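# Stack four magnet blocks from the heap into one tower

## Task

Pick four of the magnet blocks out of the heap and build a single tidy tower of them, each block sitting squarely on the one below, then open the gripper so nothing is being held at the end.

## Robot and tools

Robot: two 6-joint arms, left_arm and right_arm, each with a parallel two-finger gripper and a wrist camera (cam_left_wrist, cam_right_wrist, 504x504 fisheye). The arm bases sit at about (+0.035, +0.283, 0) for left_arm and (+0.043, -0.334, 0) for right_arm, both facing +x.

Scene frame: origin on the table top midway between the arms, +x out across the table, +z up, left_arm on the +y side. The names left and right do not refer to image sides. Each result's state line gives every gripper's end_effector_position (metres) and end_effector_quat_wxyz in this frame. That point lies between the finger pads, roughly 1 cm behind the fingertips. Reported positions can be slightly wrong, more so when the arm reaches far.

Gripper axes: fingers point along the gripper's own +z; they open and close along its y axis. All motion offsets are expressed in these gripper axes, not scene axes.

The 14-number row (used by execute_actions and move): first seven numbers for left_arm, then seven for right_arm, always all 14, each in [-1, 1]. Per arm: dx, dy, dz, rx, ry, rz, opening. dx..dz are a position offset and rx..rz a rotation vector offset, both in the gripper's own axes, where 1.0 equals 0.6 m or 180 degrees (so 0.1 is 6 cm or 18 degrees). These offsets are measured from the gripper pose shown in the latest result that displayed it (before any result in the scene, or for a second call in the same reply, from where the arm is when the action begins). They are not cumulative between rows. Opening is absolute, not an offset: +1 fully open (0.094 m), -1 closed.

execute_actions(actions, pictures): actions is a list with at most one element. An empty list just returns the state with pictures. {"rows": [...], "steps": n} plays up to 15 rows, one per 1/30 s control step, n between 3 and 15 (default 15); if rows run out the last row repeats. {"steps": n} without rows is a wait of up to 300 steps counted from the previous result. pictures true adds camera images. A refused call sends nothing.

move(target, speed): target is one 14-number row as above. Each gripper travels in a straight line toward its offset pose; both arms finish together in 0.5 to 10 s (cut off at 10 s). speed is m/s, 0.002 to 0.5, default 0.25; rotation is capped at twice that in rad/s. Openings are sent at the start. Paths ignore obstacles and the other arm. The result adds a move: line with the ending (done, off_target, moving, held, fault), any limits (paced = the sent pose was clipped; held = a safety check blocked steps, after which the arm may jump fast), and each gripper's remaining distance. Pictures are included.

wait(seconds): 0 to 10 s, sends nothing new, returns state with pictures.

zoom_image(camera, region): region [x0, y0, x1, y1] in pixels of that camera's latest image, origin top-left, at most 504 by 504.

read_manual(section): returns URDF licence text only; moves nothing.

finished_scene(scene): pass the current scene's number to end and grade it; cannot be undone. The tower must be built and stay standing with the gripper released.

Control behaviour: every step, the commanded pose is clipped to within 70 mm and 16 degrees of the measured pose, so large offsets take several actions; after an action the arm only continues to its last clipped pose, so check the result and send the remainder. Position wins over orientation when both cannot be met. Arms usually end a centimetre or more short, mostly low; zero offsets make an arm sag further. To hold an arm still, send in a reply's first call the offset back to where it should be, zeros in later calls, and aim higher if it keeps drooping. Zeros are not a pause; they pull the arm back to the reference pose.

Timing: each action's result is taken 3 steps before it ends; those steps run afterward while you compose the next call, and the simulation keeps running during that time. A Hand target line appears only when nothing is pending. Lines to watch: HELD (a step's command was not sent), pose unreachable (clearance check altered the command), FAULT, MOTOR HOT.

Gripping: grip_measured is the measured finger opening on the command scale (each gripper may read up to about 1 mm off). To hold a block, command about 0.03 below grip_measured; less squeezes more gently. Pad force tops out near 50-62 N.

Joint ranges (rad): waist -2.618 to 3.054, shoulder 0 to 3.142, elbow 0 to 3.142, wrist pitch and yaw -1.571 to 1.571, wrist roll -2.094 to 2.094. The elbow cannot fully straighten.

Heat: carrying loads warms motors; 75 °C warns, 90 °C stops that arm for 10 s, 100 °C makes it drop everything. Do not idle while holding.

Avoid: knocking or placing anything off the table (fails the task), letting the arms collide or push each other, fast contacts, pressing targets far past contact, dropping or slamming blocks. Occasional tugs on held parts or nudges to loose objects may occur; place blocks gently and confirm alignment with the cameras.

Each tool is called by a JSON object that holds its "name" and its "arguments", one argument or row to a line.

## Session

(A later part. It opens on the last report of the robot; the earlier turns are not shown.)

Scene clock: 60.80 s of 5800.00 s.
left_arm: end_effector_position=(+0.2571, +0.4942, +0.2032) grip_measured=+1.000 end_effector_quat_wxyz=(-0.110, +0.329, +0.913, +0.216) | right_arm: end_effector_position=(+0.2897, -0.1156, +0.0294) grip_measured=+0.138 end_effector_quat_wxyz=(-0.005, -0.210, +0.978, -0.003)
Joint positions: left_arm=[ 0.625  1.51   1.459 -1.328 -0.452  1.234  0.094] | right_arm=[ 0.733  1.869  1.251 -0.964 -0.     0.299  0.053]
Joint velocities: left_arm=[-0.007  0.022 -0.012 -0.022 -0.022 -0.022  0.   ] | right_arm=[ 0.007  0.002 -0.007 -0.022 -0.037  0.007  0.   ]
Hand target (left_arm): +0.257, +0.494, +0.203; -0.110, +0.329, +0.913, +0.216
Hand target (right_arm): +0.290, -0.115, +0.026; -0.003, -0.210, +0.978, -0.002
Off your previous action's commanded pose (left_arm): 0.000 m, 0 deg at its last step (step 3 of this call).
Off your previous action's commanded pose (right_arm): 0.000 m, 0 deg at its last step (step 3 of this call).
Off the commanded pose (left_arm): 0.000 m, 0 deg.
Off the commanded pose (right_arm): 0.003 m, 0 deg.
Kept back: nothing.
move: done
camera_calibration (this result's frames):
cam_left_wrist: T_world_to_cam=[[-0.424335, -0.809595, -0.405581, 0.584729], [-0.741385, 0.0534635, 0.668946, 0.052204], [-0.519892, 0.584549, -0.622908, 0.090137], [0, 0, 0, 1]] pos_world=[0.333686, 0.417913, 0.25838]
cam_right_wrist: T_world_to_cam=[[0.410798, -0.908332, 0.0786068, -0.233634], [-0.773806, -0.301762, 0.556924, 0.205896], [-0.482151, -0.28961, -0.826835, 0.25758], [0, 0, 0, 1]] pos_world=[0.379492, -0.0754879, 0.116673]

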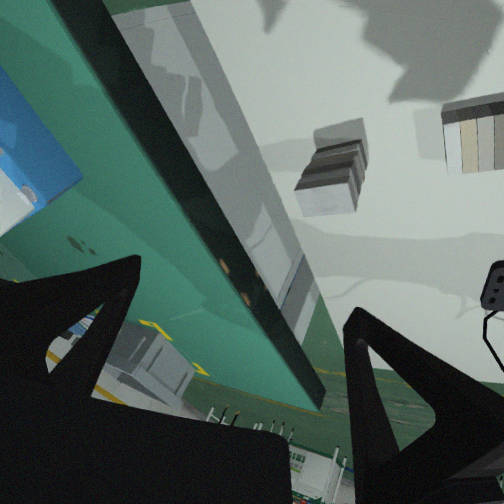

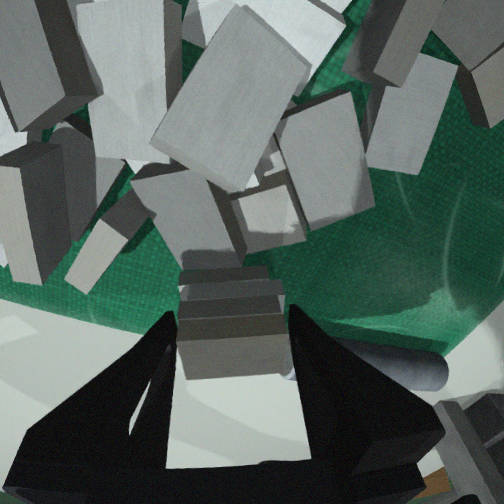

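{"name": "move", "arguments": {
  "target": [0,0,0,0,0,0,1,0,0.004,0.02,0,0,0,0.14],
  "speed": 0.04
}}

{"name": "execute_actions", "arguments": {
  "actions": [
    {"rows":[[0,0,0,0,0,0,1,0,0,0,0,0,0,0.1],[0,0,0,0,0,0,1,0,0,0,0,0,0,0.06],[0,0,0,0,0,0,1,0,0,0,0,0,0,0.02],[0,0,0,0,0,0,1,0,0,0,0,0,0,-0.01],[0,0,0,0,0,0,1,0,0,0,0,0,0,-0.04],[0,0,0,0,0,0,1,0,0,0,0,0,0,-0.07],[0,0,0,0,0,0,1,0,0,0,0,0,0,-0.1],[0,0,0,0,0,0,1,0,0,0,0,0,0,-0.13],[0,0,0,0,0,0,1,0,0,0,0,0,0,-0.2]],"steps":15}
  ],
  "pictures": true
}}

{"name": "zoom_image", "arguments": {
  "camera": "cam_right_wrist",
  "region": [130,220,350,420]
}}

Scene clock: 61.87 s of 5800.00 s.
left_arm: end_effector_position=(+0.2571, +0.4942, +0.2032) grip_measured=+1.000 end_effector_quat_wxyz=(-0.110, +0.329, +0.913, +0.216) | right_arm: end_effector_position=(+0.2899, -0.1154, +0.0207) grip_measured=+0.138 end_effector_quat_wxyz=(-0.006, -0.210, +0.978, -0.004)
Joint positions: left_arm=[ 0.625  1.51   1.459 -1.328 -0.452  1.234  0.094] | right_arm=[ 0.733  1.886  1.236 -0.936 -0.     0.299  0.053]
Joint velocities: left_arm=[-0.002 -0.002  0.012  0.007 -0.081 -0.007  0.   ] | right_arm=[ 0.007 -0.007 -0.007 -0.007  0.022 -0.007  0.001]
Hand target (left_arm): +0.257, +0.494, +0.203; -0.110, +0.329, +0.913, +0.216
Hand target (right_arm): +0.289, -0.114, +0.017; -0.005, -0.210, +0.978, -0.003
Off the commanded pose (left_arm): 0.000 m, 0 deg.
Off the commanded pose (right_arm): 0.004 m, 0 deg.
Kept back: nothing.
move: done
camera_calibration (this result's frames):
cam_left_wrist: T_world_to_cam=[[-0.424335, -0.809595, -0.405581, 0.584729], [-0.741385, 0.0534635, 0.668946, 0.052204], [-0.519892, 0.584549, -0.622908, 0.090137], [0, 0, 0, 1]] pos_world=[0.333686, 0.417913, 0.25838]
cam_right_wrist: T_world_to_cam=[[0.411002, -0.908152, 0.0796103, -0.23292], [-0.772368, -0.300494, 0.559599, 0.210653], [-0.484279, -0.291485, -0.824931, 0.250914], [0, 0, 0, 1]] pos_world=[0.379945, -0.0750891, 0.107648]

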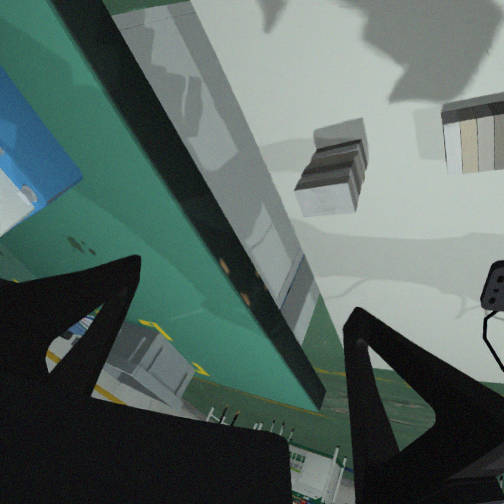

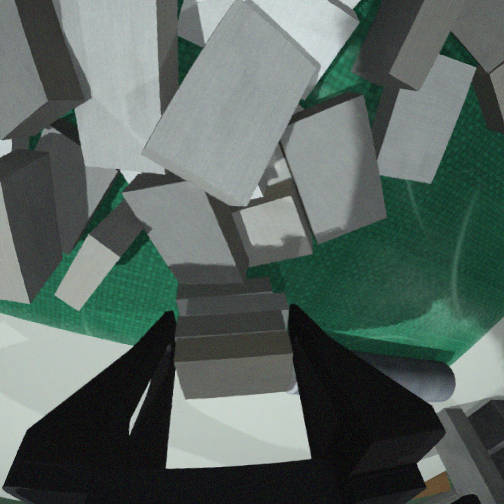

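Scene clock: 62.27 s of 5800.00 s.
left_arm: end_effector_position=(+0.2571, +0.4942, +0.2032) grip_measured=+1.000 end_effector_quat_wxyz=(-0.110, +0.329, +0.913, +0.216) | right_arm: end_effector_position=(+0.2897, -0.1153, +0.0207) grip_measured=-0.123 end_effector_quat_wxyz=(-0.007, -0.210, +0.978, -0.003)
Joint positions: left_arm=[ 0.625  1.51   1.459 -1.328 -0.452  1.234  0.094] | right_arm=[ 0.733  1.886  1.236 -0.936 -0.001  0.299  0.041]
Joint velocities: left_arm=[-0.007 -0.007  0.027 -0.11   0.022  0.022  0.   ] | right_arm=[-0.017 -0.032 -0.012 -0.066  0.051 -0.007  0.   ]
Steps of this call (steps 1 to 12: the first 12 steps of this action). Readings (end_effector_position):
1: left_arm (+0.2571, +0.4942, +0.2032) | right_arm (+0.2899, -0.1154, +0.0207)
2: left_arm (+0.2571, +0.4942, +0.2032) | right_arm (+0.2899, -0.1154, +0.0207)
4: left_arm (+0.2571, +0.4942, +0.2032) | right_arm (+0.2899, -0.1154, +0.0207)
8: left_arm (+0.2571, +0.4942, +0.2032) | right_arm (+0.2897, -0.1153, +0.0207)
12: the state above
camera_calibration (this result's frames):
cam_left_wrist: T_world_to_cam=[[-0.424335, -0.809595, -0.405581, 0.584729], [-0.741385, 0.0534635, 0.668946, 0.052204], [-0.519892, 0.584549, -0.622908, 0.090137], [0, 0, 0, 1]] pos_world=[0.333686, 0.417913, 0.25838]
cam_right_wrist: T_world_to_cam=[[0.411046, -0.908227, 0.0785197, -0.232725], [-0.771949, -0.300962, 0.559925, 0.210413], [-0.484908, -0.290768, -0.824814, 0.251156], [0, 0, 0, 1]] pos_world=[0.379876, -0.0750122, 0.107615]

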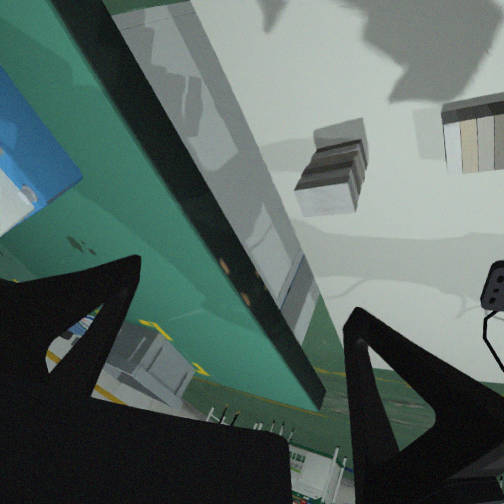

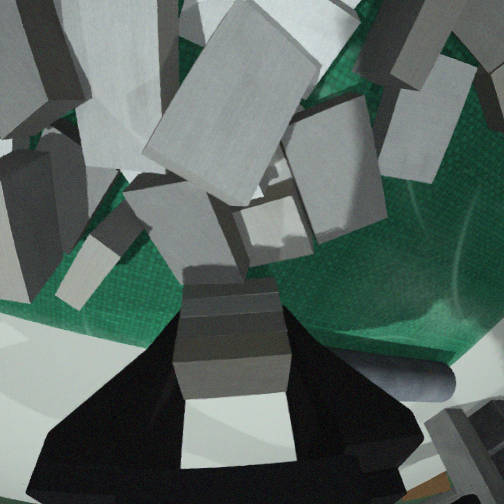

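Region (130, 220, 350, 420) of cam_right_wrist's 504x504 image, scaled by 2.291, with more detail than that image has; it fills the top 458 rows of this view, and the rest is white.

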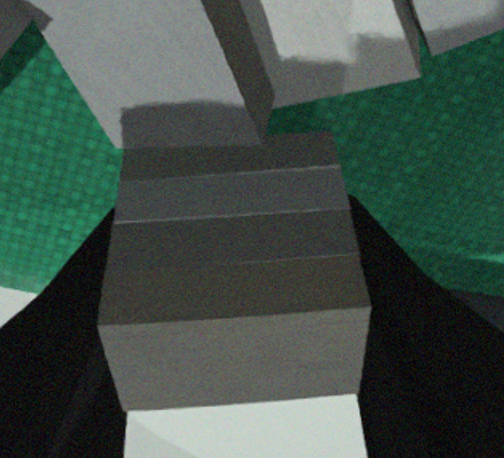

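{"name": "execute_actions", "arguments": {
  "actions": [
    {"rows":[[0,0,0,0,0,0,1,0,0,0,0,0,0,-0.2],[0,0,0,0,0,0,1,0,0,0,0,0,0,-0.2],[0,0,0,0,0,0,1,0,0,0,0,0,0,0.14]],"steps":12}
  ]
}}

{"name": "move", "arguments": {
  "target": [0,0,0,0,0,0,1,0,0,-0.1,0,0,0,0.14],
  "speed": 0.12
}}

{"name": "zoom_image", "arguments": {
  "camera": "cam_right_wrist",
  "region": [150,180,320,340]
}}

Scene clock: 62.67 s of 5800.00 s.
left_arm: end_effector_position=(+0.2571, +0.4942, +0.2032) grip_measured=+1.000 end_effector_quat_wxyz=(-0.110, +0.329, +0.913, +0.216) | right_arm: end_effector_position=(+0.2897, -0.1153, +0.0207) grip_measured=+0.138 end_effector_quat_wxyz=(-0.007, -0.210, +0.978, -0.003)
Joint positions: left_arm=[ 0.625  1.51   1.459 -1.328 -0.452  1.234  0.094] | right_arm=[ 0.733  1.886  1.236 -0.936 -0.001  0.299  0.053]
Joint velocities: left_arm=[-0.007  0.007 -0.012 -0.037  0.037 -0.037  0.   ] | right_arm=[-0.007  0.002  0.012  0.037 -0.066  0.066  0.   ]
Off your previous action's commanded pose (left_arm): 0.000 m, 0 deg at its last step (step 3 of this call).
Off your previous action's commanded pose (right_arm): 0.000 m, 0 deg at its last step (step 3 of this call).
Steps of this call (steps 1 to 3: the last 3 steps of your previous action; steps 4 to 12: the first 9 steps of this action). Readings (end_effector_position):
4: left_arm (+0.2571, +0.4942, +0.2032) | right_arm (+0.2897, -0.1153, +0.0207)
5: left_arm (+0.2571, +0.4942, +0.2032) | right_arm (+0.2897, -0.1153, +0.0207)
7: left_arm (+0.2571, +0.4942, +0.2032) | right_arm (+0.2897, -0.1153, +0.0207)
11: left_arm (+0.2571, +0.4942, +0.2032) | right_arm (+0.2897, -0.1153, +0.0207)
12: the state above

Scene clock: 64.00 s of 5800.00 s.
left_arm: end_effector_position=(+0.2571, +0.4942, +0.2032) grip_measured=+1.000 end_effector_quat_wxyz=(-0.110, +0.329, +0.913, +0.216) | right_arm: end_effector_position=(+0.2848, -0.1196, +0.0691) grip_measured=+0.138 end_effector_quat_wxyz=(-0.022, -0.210, +0.977, -0.012)
Joint positions: left_arm=[ 0.625  1.51   1.459 -1.328 -0.452  1.234  0.094] | right_arm=[ 0.733  1.838  1.374 -1.157 -0.001  0.299  0.053]
Joint velocities: left_arm=[-0.007  0.002  0.007  0.022  0.022  0.051  0.   ] | right_arm=[-0.007 -0.002  0.002 -0.11  -0.037 -0.022 -0.001]
Hand target (left_arm): +0.257, +0.494, +0.203; -0.110, +0.329, +0.913, +0.216
Hand target (right_arm): +0.289, -0.115, +0.080; -0.007, -0.210, +0.978, -0.003
Off your previous action's commanded pose (left_arm): 0.000 m, 0 deg at its last step (step 3 of this call).
Off your previous action's commanded pose (right_arm): 0.000 m, 0 deg at its last step (step 3 of this call).
Off the commanded pose (left_arm): 0.000 m, 0 deg.
Off the commanded pose (right_arm): 0.014 m, 2 deg.
Kept back: nothing.
move: off_target (right_arm)
camera_calibration (this result's frames):
cam_left_wrist: T_world_to_cam=[[-0.424335, -0.809595, -0.405581, 0.584729], [-0.741385, 0.0534635, 0.668946, 0.052204], [-0.519892, 0.584549, -0.622908, 0.090137], [0, 0, 0, 1]] pos_world=[0.333686, 0.417913, 0.25838]
cam_right_wrist: T_world_to_cam=[[0.413299, -0.906241, 0.0889445, -0.239572], [-0.756515, -0.287358, 0.587461, 0.17351], [-0.506823, -0.310085, -0.80435, 0.289966], [0, 0, 0, 1]] pos_world=[0.377239, -0.0773365, 0.152612]

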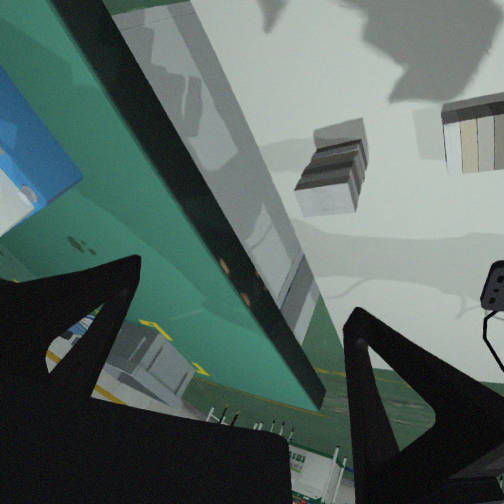

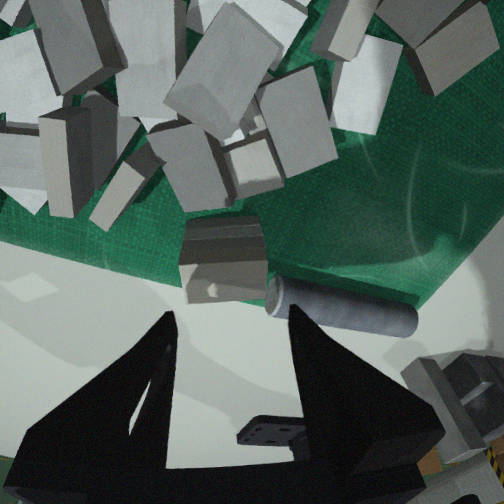

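Region (150, 180, 320, 340) of cam_right_wrist's 504x504 image, scaled by 2.965, with more detail than that image has; it fills the top 474 rows of this view, and the rest is white.

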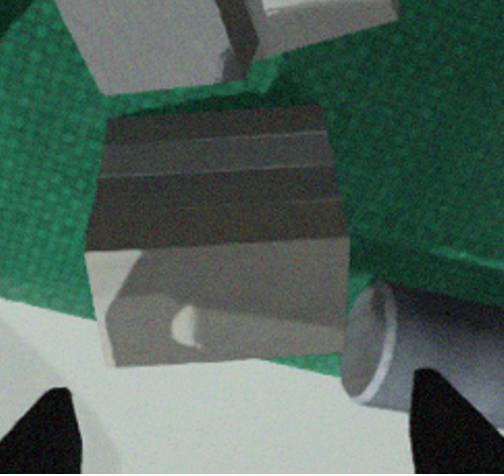

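{"name": "finished_scene", "arguments": {
  "scene": 2
}}

The scene is finished: the task was done.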